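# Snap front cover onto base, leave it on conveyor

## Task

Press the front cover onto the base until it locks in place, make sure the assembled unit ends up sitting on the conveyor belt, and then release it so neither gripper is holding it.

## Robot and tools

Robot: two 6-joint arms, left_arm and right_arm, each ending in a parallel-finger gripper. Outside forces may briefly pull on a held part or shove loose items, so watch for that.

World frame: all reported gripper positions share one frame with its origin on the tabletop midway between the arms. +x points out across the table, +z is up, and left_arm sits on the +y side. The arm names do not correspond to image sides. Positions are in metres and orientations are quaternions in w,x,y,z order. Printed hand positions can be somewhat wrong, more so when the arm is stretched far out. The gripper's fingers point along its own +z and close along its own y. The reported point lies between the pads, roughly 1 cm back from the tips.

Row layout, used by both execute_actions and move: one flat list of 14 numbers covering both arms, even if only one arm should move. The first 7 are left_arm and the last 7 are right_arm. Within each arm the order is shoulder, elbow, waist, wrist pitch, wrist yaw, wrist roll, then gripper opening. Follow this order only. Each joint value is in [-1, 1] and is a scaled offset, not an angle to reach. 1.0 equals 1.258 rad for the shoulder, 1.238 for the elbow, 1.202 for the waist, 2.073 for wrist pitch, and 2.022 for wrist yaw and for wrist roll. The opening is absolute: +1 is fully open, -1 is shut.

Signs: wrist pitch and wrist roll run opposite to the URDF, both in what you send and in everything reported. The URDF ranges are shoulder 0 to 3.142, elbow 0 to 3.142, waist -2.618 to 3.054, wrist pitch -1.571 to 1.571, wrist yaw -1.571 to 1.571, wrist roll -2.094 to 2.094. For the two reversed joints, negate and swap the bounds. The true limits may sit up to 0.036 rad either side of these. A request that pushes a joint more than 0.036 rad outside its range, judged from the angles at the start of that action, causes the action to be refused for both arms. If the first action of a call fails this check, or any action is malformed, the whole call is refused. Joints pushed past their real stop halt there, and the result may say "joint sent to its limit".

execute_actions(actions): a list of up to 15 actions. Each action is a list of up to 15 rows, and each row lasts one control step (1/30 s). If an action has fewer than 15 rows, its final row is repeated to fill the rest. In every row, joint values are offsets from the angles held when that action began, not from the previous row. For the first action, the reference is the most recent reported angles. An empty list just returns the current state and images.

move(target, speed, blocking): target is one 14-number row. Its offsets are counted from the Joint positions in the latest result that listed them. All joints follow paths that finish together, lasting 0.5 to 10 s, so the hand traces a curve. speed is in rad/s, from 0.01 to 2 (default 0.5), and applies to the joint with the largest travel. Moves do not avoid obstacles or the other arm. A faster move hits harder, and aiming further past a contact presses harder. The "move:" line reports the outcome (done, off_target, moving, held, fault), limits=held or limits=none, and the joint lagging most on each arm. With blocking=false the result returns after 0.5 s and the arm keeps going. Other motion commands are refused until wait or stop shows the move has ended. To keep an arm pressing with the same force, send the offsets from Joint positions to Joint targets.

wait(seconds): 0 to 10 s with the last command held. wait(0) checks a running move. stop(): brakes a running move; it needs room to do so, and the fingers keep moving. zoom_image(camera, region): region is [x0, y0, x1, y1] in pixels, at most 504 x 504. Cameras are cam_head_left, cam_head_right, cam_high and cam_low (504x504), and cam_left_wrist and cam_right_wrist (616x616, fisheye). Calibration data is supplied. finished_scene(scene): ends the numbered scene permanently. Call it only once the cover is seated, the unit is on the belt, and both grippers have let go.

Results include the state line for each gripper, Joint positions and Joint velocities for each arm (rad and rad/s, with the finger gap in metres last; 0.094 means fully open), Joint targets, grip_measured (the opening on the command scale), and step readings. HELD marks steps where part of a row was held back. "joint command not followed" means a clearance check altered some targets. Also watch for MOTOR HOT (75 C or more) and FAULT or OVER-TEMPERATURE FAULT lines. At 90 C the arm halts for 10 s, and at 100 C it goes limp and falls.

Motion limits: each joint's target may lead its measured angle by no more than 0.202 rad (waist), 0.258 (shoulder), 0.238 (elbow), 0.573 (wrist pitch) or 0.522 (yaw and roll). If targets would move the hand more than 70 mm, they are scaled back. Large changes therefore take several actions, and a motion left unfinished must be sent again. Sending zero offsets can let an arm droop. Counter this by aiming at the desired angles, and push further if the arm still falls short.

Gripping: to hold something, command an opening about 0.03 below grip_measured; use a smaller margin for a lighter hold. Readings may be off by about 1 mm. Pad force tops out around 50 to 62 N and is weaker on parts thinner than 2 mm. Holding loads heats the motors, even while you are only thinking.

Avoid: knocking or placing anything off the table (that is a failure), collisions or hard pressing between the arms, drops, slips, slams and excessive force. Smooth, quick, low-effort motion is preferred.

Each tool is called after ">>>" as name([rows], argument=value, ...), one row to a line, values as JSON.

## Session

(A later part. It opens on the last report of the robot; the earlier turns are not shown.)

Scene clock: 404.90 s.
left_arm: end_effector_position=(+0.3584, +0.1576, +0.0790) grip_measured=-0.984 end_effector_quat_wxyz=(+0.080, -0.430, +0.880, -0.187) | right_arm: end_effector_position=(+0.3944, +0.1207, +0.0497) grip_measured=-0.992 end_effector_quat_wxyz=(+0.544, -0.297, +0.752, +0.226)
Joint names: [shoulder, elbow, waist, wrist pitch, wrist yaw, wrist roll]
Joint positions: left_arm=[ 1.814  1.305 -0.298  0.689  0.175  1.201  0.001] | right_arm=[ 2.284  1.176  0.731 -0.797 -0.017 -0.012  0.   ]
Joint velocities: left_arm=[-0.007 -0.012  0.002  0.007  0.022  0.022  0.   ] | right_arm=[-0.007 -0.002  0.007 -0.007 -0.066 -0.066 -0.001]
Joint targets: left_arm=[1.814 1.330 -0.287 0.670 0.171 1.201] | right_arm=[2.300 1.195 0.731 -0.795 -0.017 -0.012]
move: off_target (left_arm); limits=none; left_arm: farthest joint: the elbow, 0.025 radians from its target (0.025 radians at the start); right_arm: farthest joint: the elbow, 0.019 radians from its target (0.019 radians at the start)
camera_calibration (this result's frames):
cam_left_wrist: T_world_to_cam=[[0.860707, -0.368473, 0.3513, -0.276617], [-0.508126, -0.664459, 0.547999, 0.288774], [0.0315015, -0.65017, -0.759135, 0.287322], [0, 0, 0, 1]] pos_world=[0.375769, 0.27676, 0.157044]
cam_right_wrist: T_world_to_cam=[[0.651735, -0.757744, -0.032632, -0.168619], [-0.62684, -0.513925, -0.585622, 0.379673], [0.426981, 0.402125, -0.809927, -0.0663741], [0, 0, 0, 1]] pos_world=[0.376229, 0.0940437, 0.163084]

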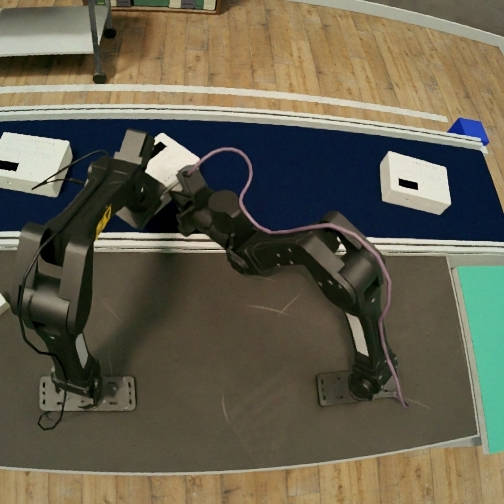

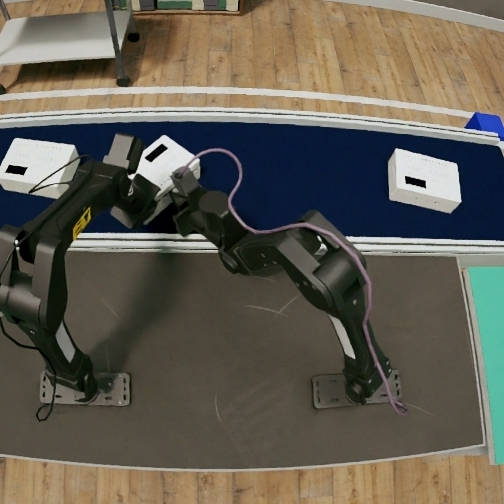

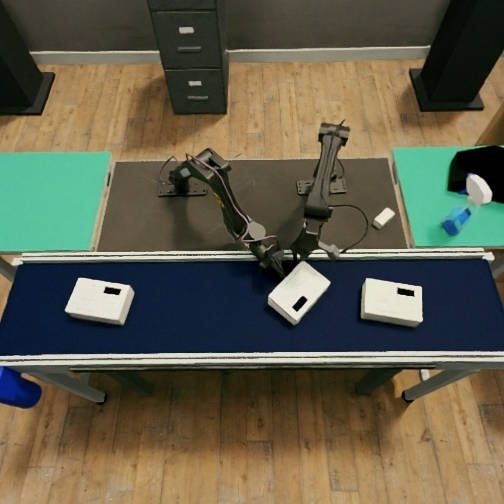

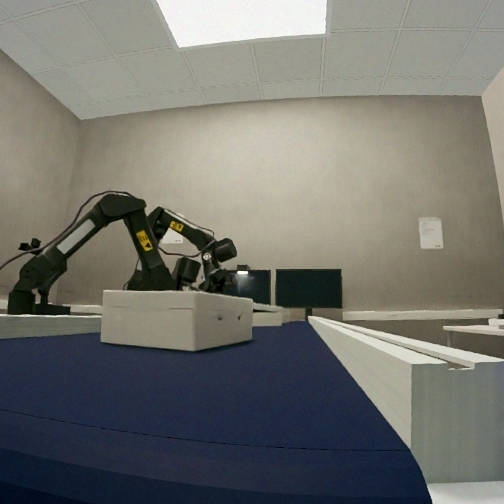

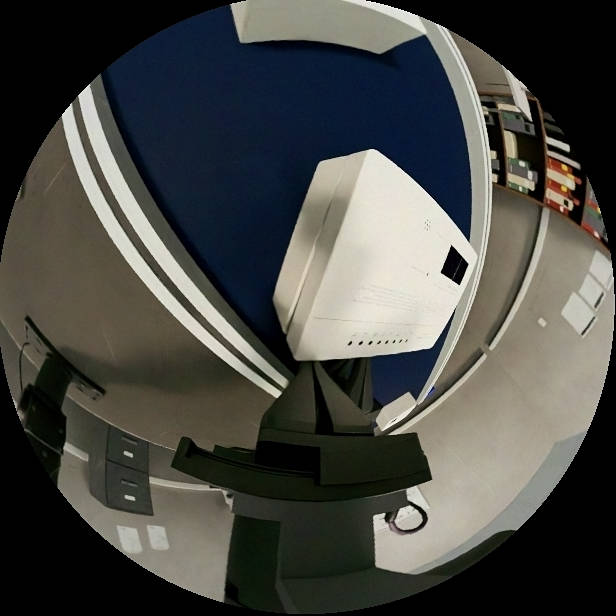

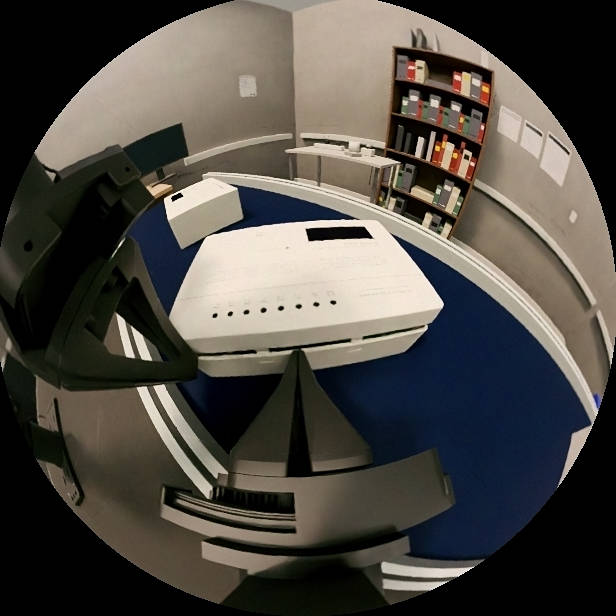

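>>> move(target=[-0.14,0.02,-0.03,0,0,0,-1,-0.1,-0.13,0,0,0,0,-1], speed=0.3)

>>> move(target=[0.52,0.85,-0.005,0.345,-0.09,-0.1,0.4,-0.3,-0.2,-0.5,0,0,0,-1], speed=0.7)

>>> move(target=[0.2,0,0,0,0,0,0.4,0,0,0,0,0,0,-1], speed=0.12)

>>> zoom_image(camera="cam_head_right", region=[90,125,220,245])

Scene clock: 418.43 s.
left_arm: end_effector_position=(+0.3557, +0.1462, +0.1417) grip_measured=-0.984 end_effector_quat_wxyz=(+0.135, -0.404, +0.873, -0.239) | right_arm: end_effector_position=(+0.3702, +0.0982, +0.0535) grip_measured=-0.992 end_effector_quat_wxyz=(+0.531, -0.300, +0.761, +0.221)
Joint names: [shoulder, elbow, waist, wrist pitch, wrist yaw, wrist roll]
Joint positions: left_arm=[ 1.656  1.305 -0.326  0.689  0.175  1.201  0.001] | right_arm=[ 2.174  1.029  0.731 -0.799 -0.017 -0.012  0.   ]
Joint velocities: left_arm=[-0.012  0.007 -0.007  0.037  0.037 -0.037  0.   ] | right_arm=[-0.007 -0.007 -0.012  0.022  0.022  0.066  0.   ]
Joint targets: left_arm=[1.637 1.330 -0.334 0.689 0.175 1.201] | right_arm=[2.158 1.015 0.731 -0.797 -0.017 -0.012]
move: off_target (left_arm); limits=none; left_arm: farthest joint: the elbow, 0.025 radians from its target (0.025 radians at the start); right_arm: farthest joint: the shoulder, 0.016 radians from its target (0.126 radians at the start)
camera_calibration (this result's frames):
cam_left_wrist: T_world_to_cam=[[0.786207, -0.373485, 0.492329, -0.293264], [-0.605166, -0.626622, 0.491038, 0.28259], [0.125109, -0.683998, -0.718675, 0.293482], [0, 0, 0, 1]] pos_world=[0.364863, 0.268289, 0.216538]
cam_right_wrist: T_world_to_cam=[[0.650926, -0.758501, -0.0311844, -0.169556], [-0.641335, -0.527469, -0.557195, 0.360379], [0.406184, 0.382692, -0.829796, -0.0332067], [0, 0, 0, 1]] pos_world=[0.35498, 0.0741879, 0.167959]

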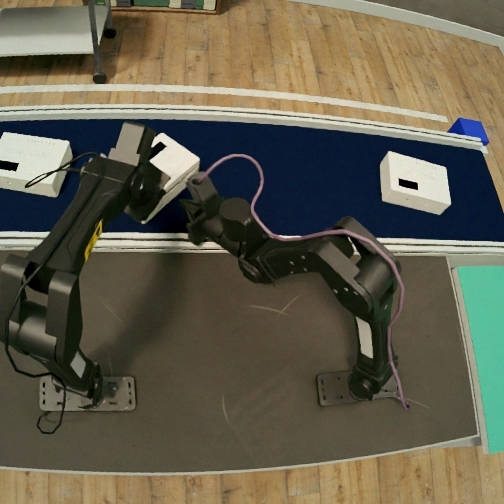

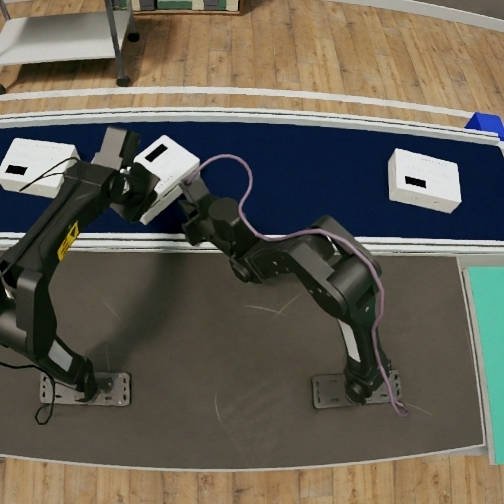

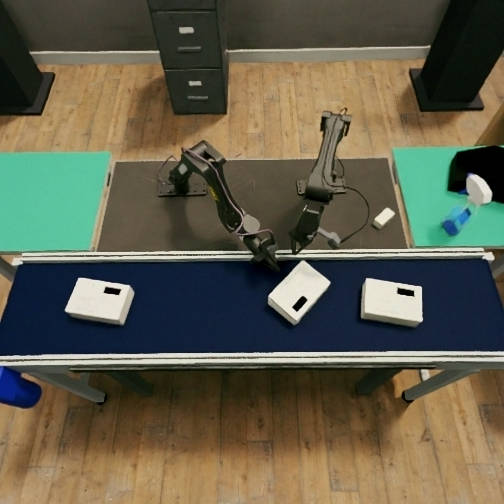

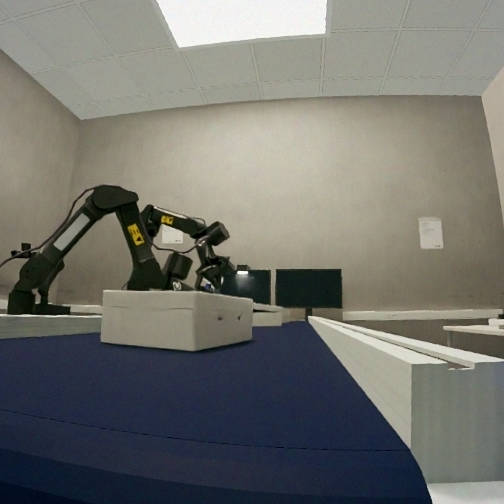

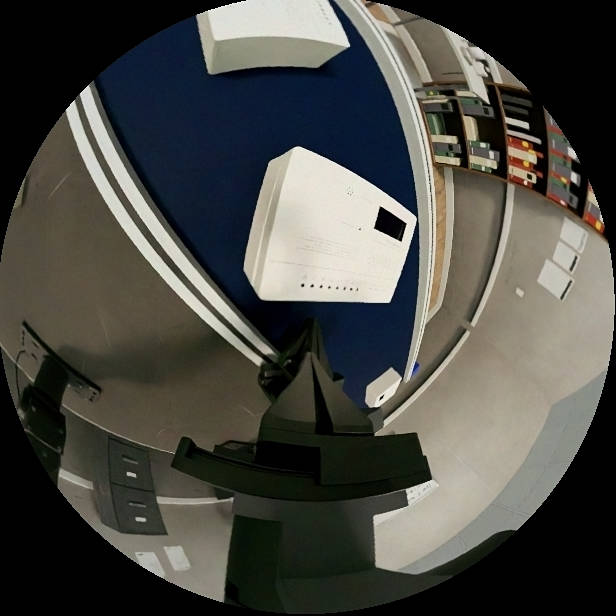

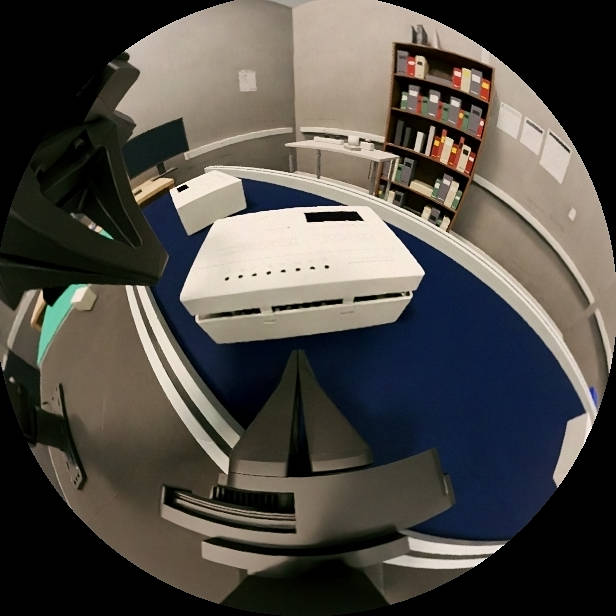

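Scene clock: 420.73 s.
left_arm: end_effector_position=(+0.4340, +0.1532, +0.1312) grip_measured=+0.397 end_effector_quat_wxyz=(+0.072, -0.349, +0.932, -0.062) | right_arm: end_effector_position=(+0.4638, -0.2054, +0.1459) grip_measured=-0.992 end_effector_quat_wxyz=(+0.625, -0.060, +0.776, +0.058)
Joint names: [shoulder, elbow, waist, wrist pitch, wrist yaw, wrist roll]
Joint positions: left_arm=[ 2.318  2.329 -0.326  1.392  0.013  1.005  0.066] | right_arm=[ 1.812  0.796  0.133 -0.803 -0.017 -0.012  0.   ]
Joint velocities: left_arm=[-0.002  0.002 -0.007 -0.007 -0.007 -0.007 -0.   ] | right_arm=[-0.027 -0.002  0.017 -0.037  0.007  0.007 -0.   ]
Joint targets: left_arm=[2.310 2.357 -0.332 1.404 -0.007 0.999] | right_arm=[1.796 0.781 0.130 -0.799 -0.016 -0.012]
move: off_target (left_arm); limits=none; left_arm: farthest joint: the elbow, 0.028 radians from its target (1.052 radians at the start); right_arm: farthest joint: the shoulder, 0.015 radians from its target (0.377 radians at the start)
camera_calibration (this result's frames):
cam_left_wrist: T_world_to_cam=[[0.805034, -0.573954, 0.14999, -0.279569], [-0.575125, -0.693124, 0.434523, 0.344035], [-0.145434, -0.436069, -0.888084, 0.382614], [0, 0, 0, 1]] pos_world=[0.478571, 0.244845, 0.232236]
cam_right_wrist: T_world_to_cam=[[0.115615, -0.99262, -0.0365971, -0.256798], [-0.746653, -0.0625489, -0.662266, 0.471397], [0.655089, 0.103893, -0.748374, -0.0629729], [0, 0, 0, 1]] pos_world=[0.422913, -0.218874, 0.255665]

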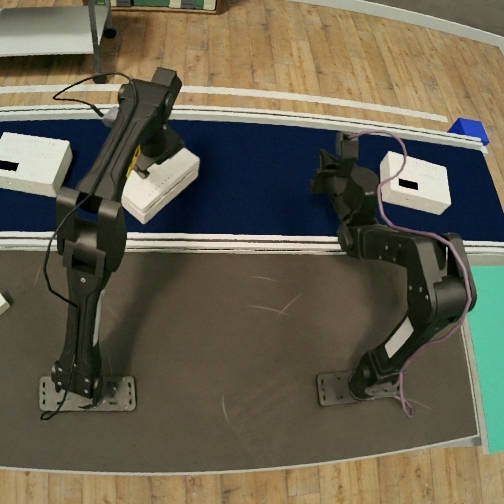

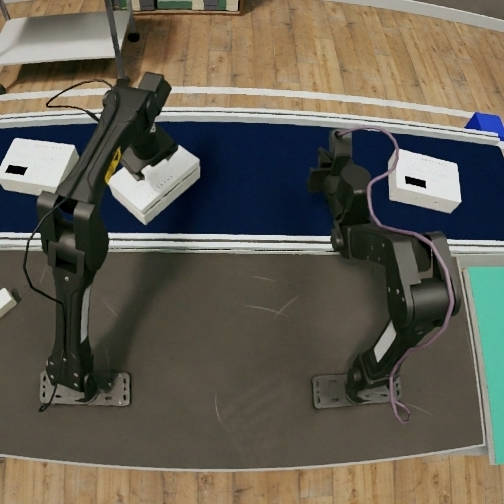

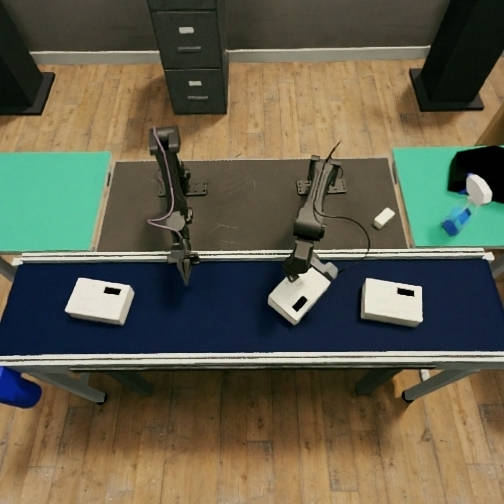

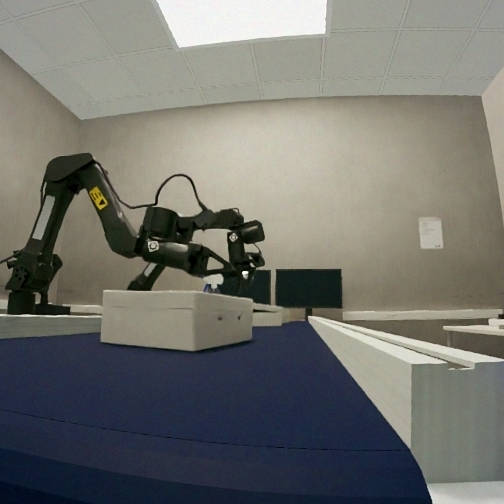

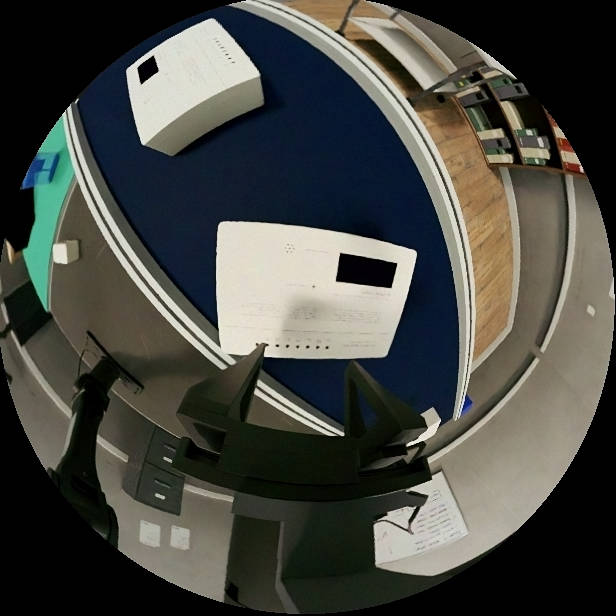

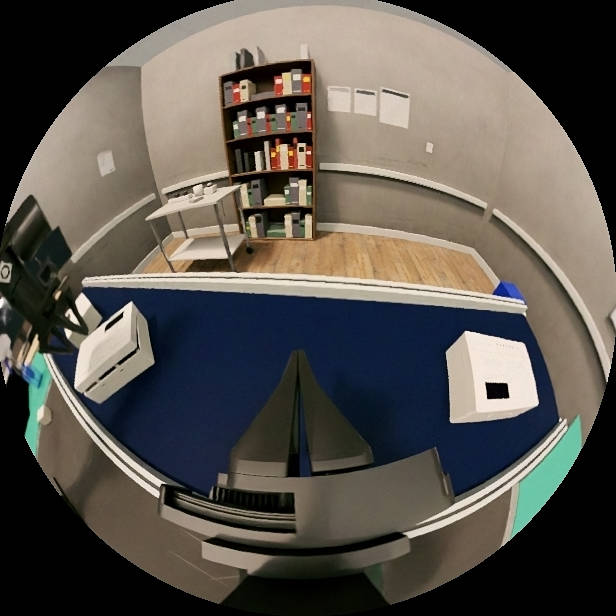

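Scene clock: 423.07 s.
left_arm: end_effector_position=(+0.4323, +0.1529, +0.0796) grip_measured=+0.397 end_effector_quat_wxyz=(+0.023, -0.351, +0.936, -0.027) | right_arm: end_effector_position=(+0.4638, -0.2054, +0.1459) grip_measured=-0.992 end_effector_quat_wxyz=(+0.625, -0.060, +0.776, +0.058)
Joint names: [shoulder, elbow, waist, wrist pitch, wrist yaw, wrist roll]
Joint positions: left_arm=[ 2.447  2.366 -0.327  1.42   0.015  1.006  0.066] | right_arm=[ 1.812  0.796  0.133 -0.803 -0.017 -0.012  0.   ]
Joint velocities: left_arm=[-0.017 -0.002 -0.012  0.066  0.022  0.037 -0.001] | right_arm=[-0.002 -0.007 -0.002  0.051 -0.051 -0.037 -0.   ]
Joint targets: left_arm=[2.569 2.329 -0.326 1.392 0.013 1.005] | right_arm=[1.812 0.796 0.133 -0.803 -0.017 -0.012]
move: off_target (left_arm); limits=none; left_arm: farthest joint: the shoulder, 0.122 radians from its target (0.252 radians at the start); right_arm: farthest joint: the waist, 0.000 radians from its target (0.000 radians at the start)
camera_calibration (this result's frames):
cam_left_wrist: T_world_to_cam=[[0.81579, -0.577191, 0.0365633, -0.265748], [-0.521969, -0.707566, 0.476339, 0.34119], [-0.249067, -0.407677, -0.878501, 0.376037], [0, 0, 0, 1]] pos_world=[0.488544, 0.241329, 0.177544]
cam_right_wrist: T_world_to_cam=[[0.115615, -0.99262, -0.0365971, -0.256798], [-0.746653, -0.0625489, -0.662266, 0.471397], [0.655089, 0.103893, -0.748374, -0.0629729], [0, 0, 0, 1]] pos_world=[0.422913, -0.218874, 0.255665]

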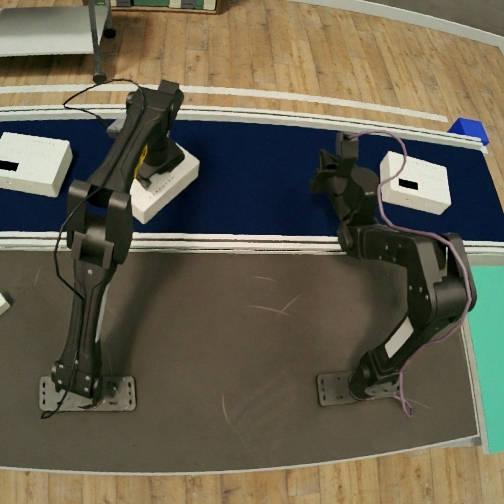

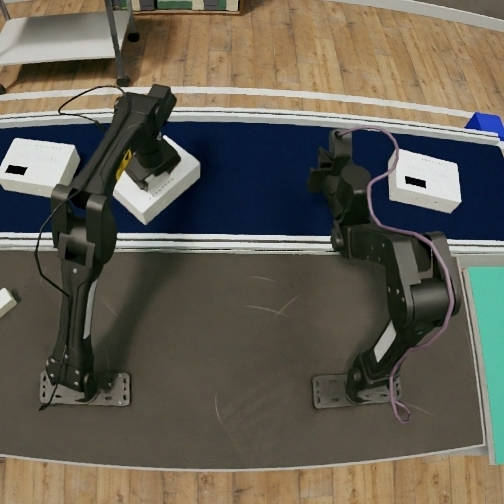

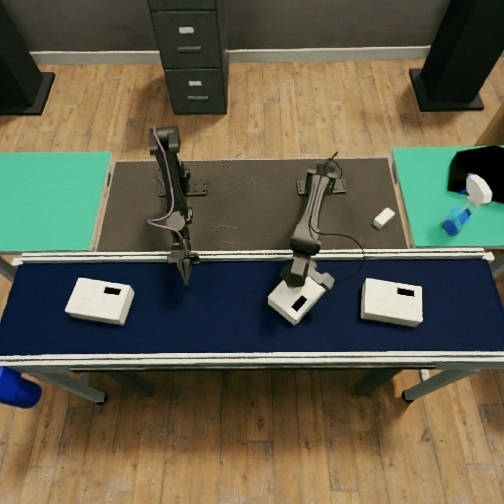

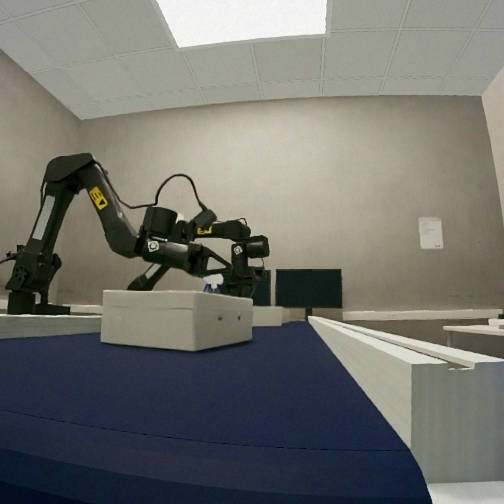

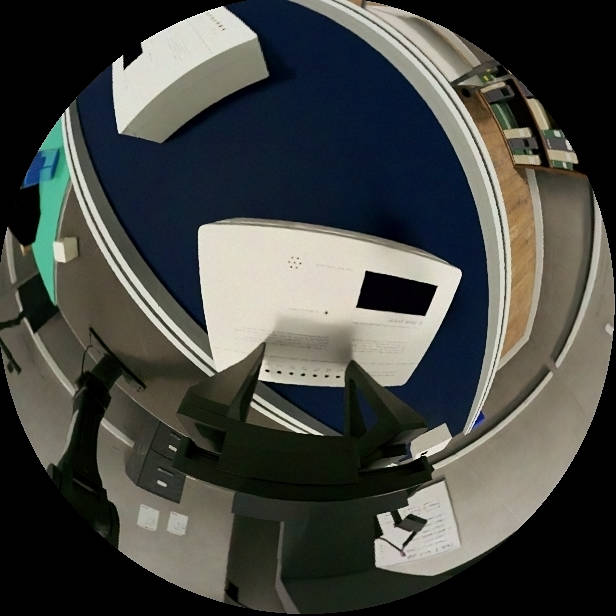

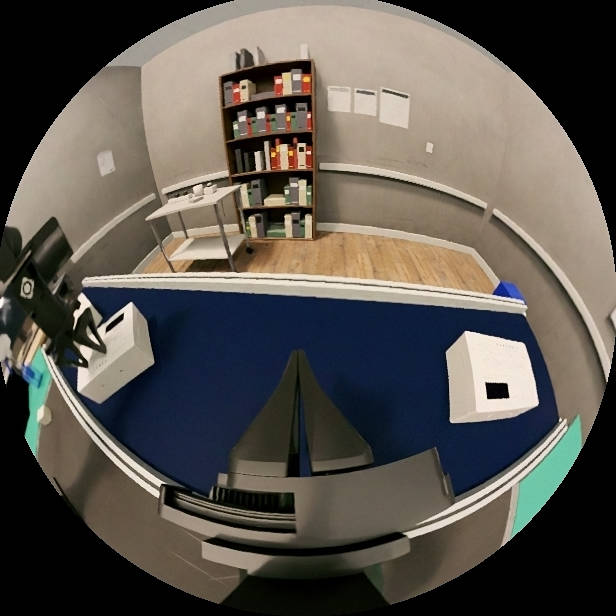

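Region (90, 125, 220, 245) of cam_head_right's 504x504 image, scaled by 3.877, with more detail than that image has; it fills the top 465 rows of this view, and the rest is white.

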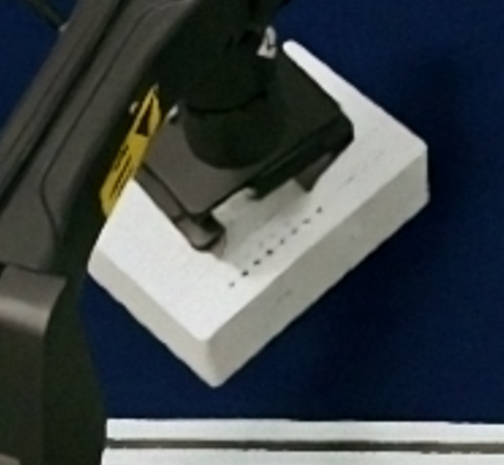

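Snapped.

>>> move(target=[-0.3,0,0,0,0,0,0.4,0,0,0,0,0,0,-1])

>>> zoom_image(camera="cam_high", region=[240,230,350,335])

>>> zoom_image(camera="cam_low", region=[230,285,310,335])

Scene clock: 428.87 s.
left_arm: end_effector_position=(+0.4152, +0.1579, +0.2498) grip_measured=+0.397 end_effector_quat_wxyz=(+0.167, -0.342, +0.915, -0.136) | right_arm: end_effector_position=(+0.4638, -0.2054, +0.1459) grip_measured=-0.992 end_effector_quat_wxyz=(+0.625, -0.060, +0.776, +0.058)
Joint names: [shoulder, elbow, waist, wrist pitch, wrist yaw, wrist roll]
Joint positions: left_arm=[ 2.079  2.362 -0.327  1.421  0.016  1.006  0.066] | right_arm=[ 1.812  0.796  0.133 -0.803 -0.017 -0.012  0.   ]
Joint velocities: left_arm=[-0.002 -0.002 -0.007 -0.037  0.022  0.081 -0.   ] | right_arm=[-0.017  0.007 -0.017 -0.007 -0.066  0.007  0.001]
Joint targets: left_arm=[2.070 2.366 -0.327 1.420 0.015 1.006] | right_arm=[1.812 0.796 0.133 -0.803 -0.017 -0.012]
move: done; limits=none; left_arm: farthest joint: the shoulder, 0.010 radians from its target (0.378 radians at the start); right_arm: farthest joint: the waist, 0.000 radians from its target (0.000 radians at the start)
camera_calibration (this result's frames):
cam_left_wrist: T_world_to_cam=[[0.743844, -0.555961, 0.37095, -0.312145], [-0.665795, -0.664905, 0.338554, 0.342107], [0.0584235, -0.498808, -0.864741, 0.406611], [0, 0, 0, 1]] pos_world=[0.436205, 0.256749, 0.351581]
cam_right_wrist: T_world_to_cam=[[0.115615, -0.99262, -0.0365971, -0.256798], [-0.746653, -0.0625489, -0.662266, 0.471397], [0.655089, 0.103893, -0.748374, -0.0629729], [0, 0, 0, 1]] pos_world=[0.422913, -0.218874, 0.255665]

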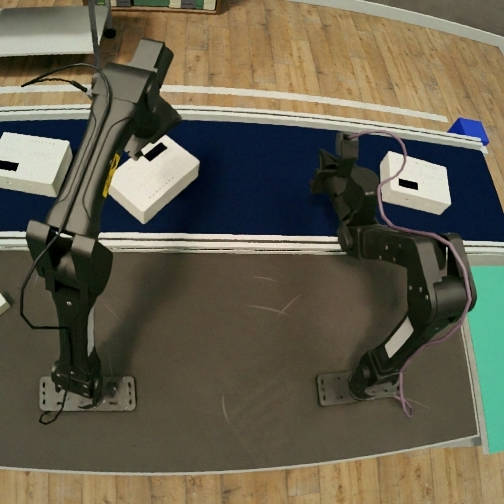

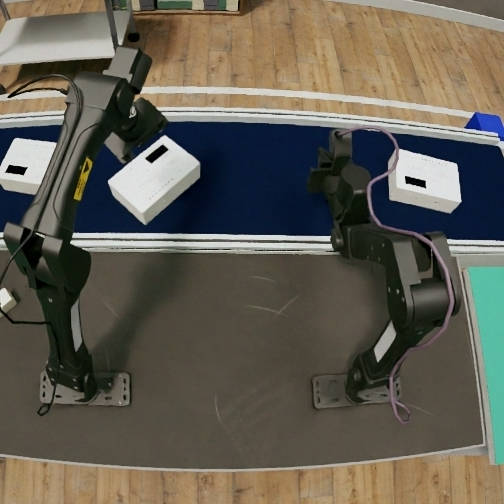

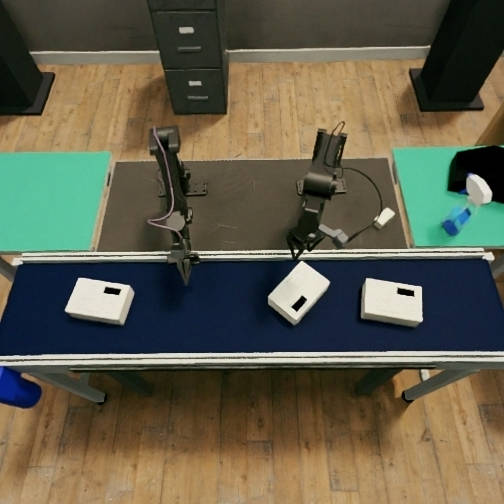

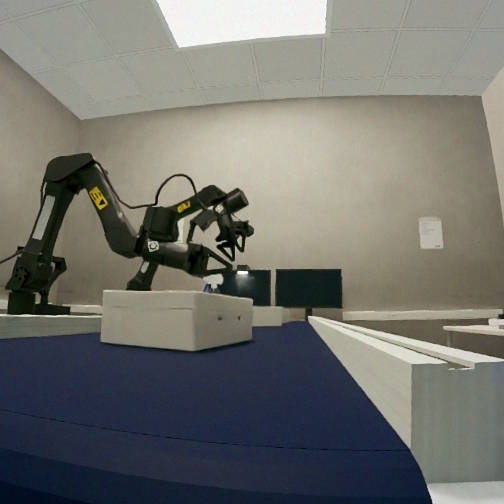

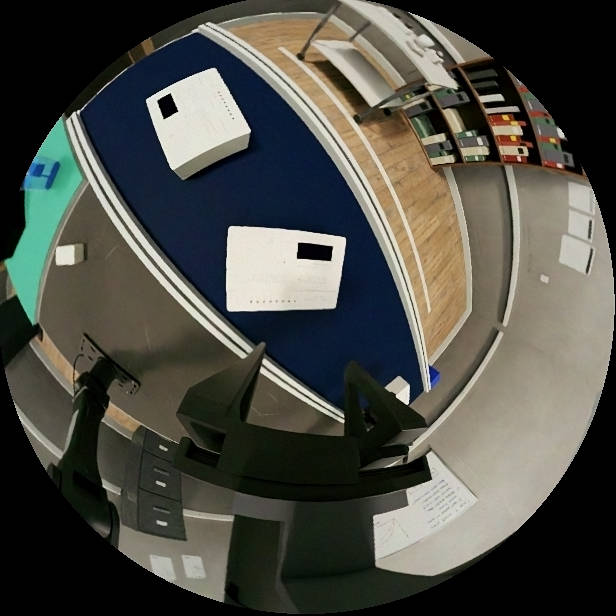

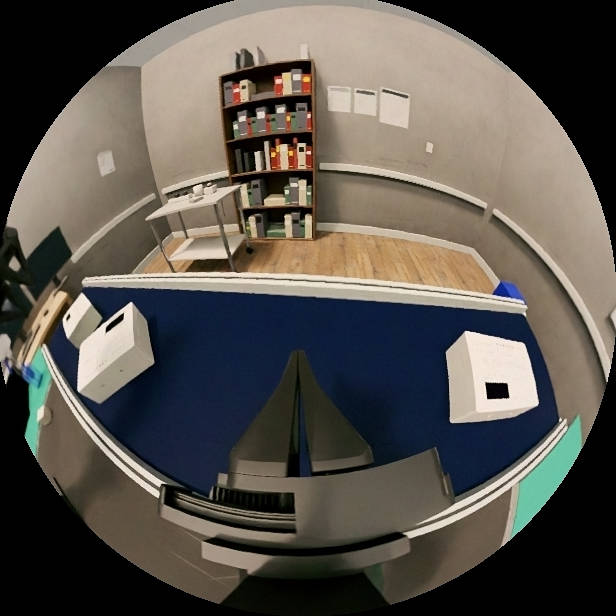

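Region (240, 230, 350, 335) of cam_high's 504x504 image, scaled by 4.582, with more detail than that image has; it fills the top 481 rows of this view, and the rest is white.

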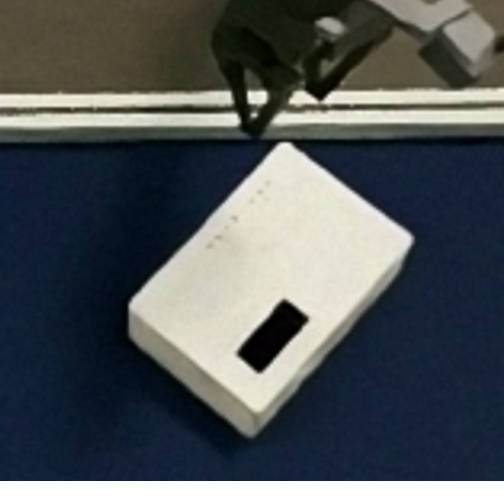

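Region (230, 285, 310, 335) of cam_low's 504x504 image, scaled by 6.300, with more detail than that image has; it fills the top 315 rows of this view, and the rest is white.

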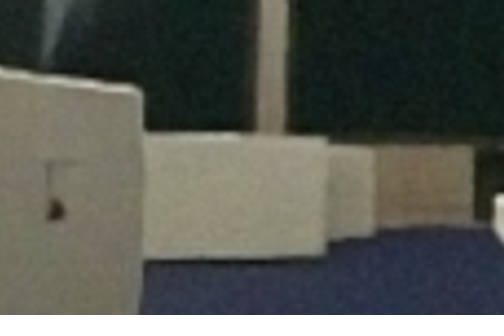

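>>> finished_scene(scene=1)

The scene is finished: the task was done.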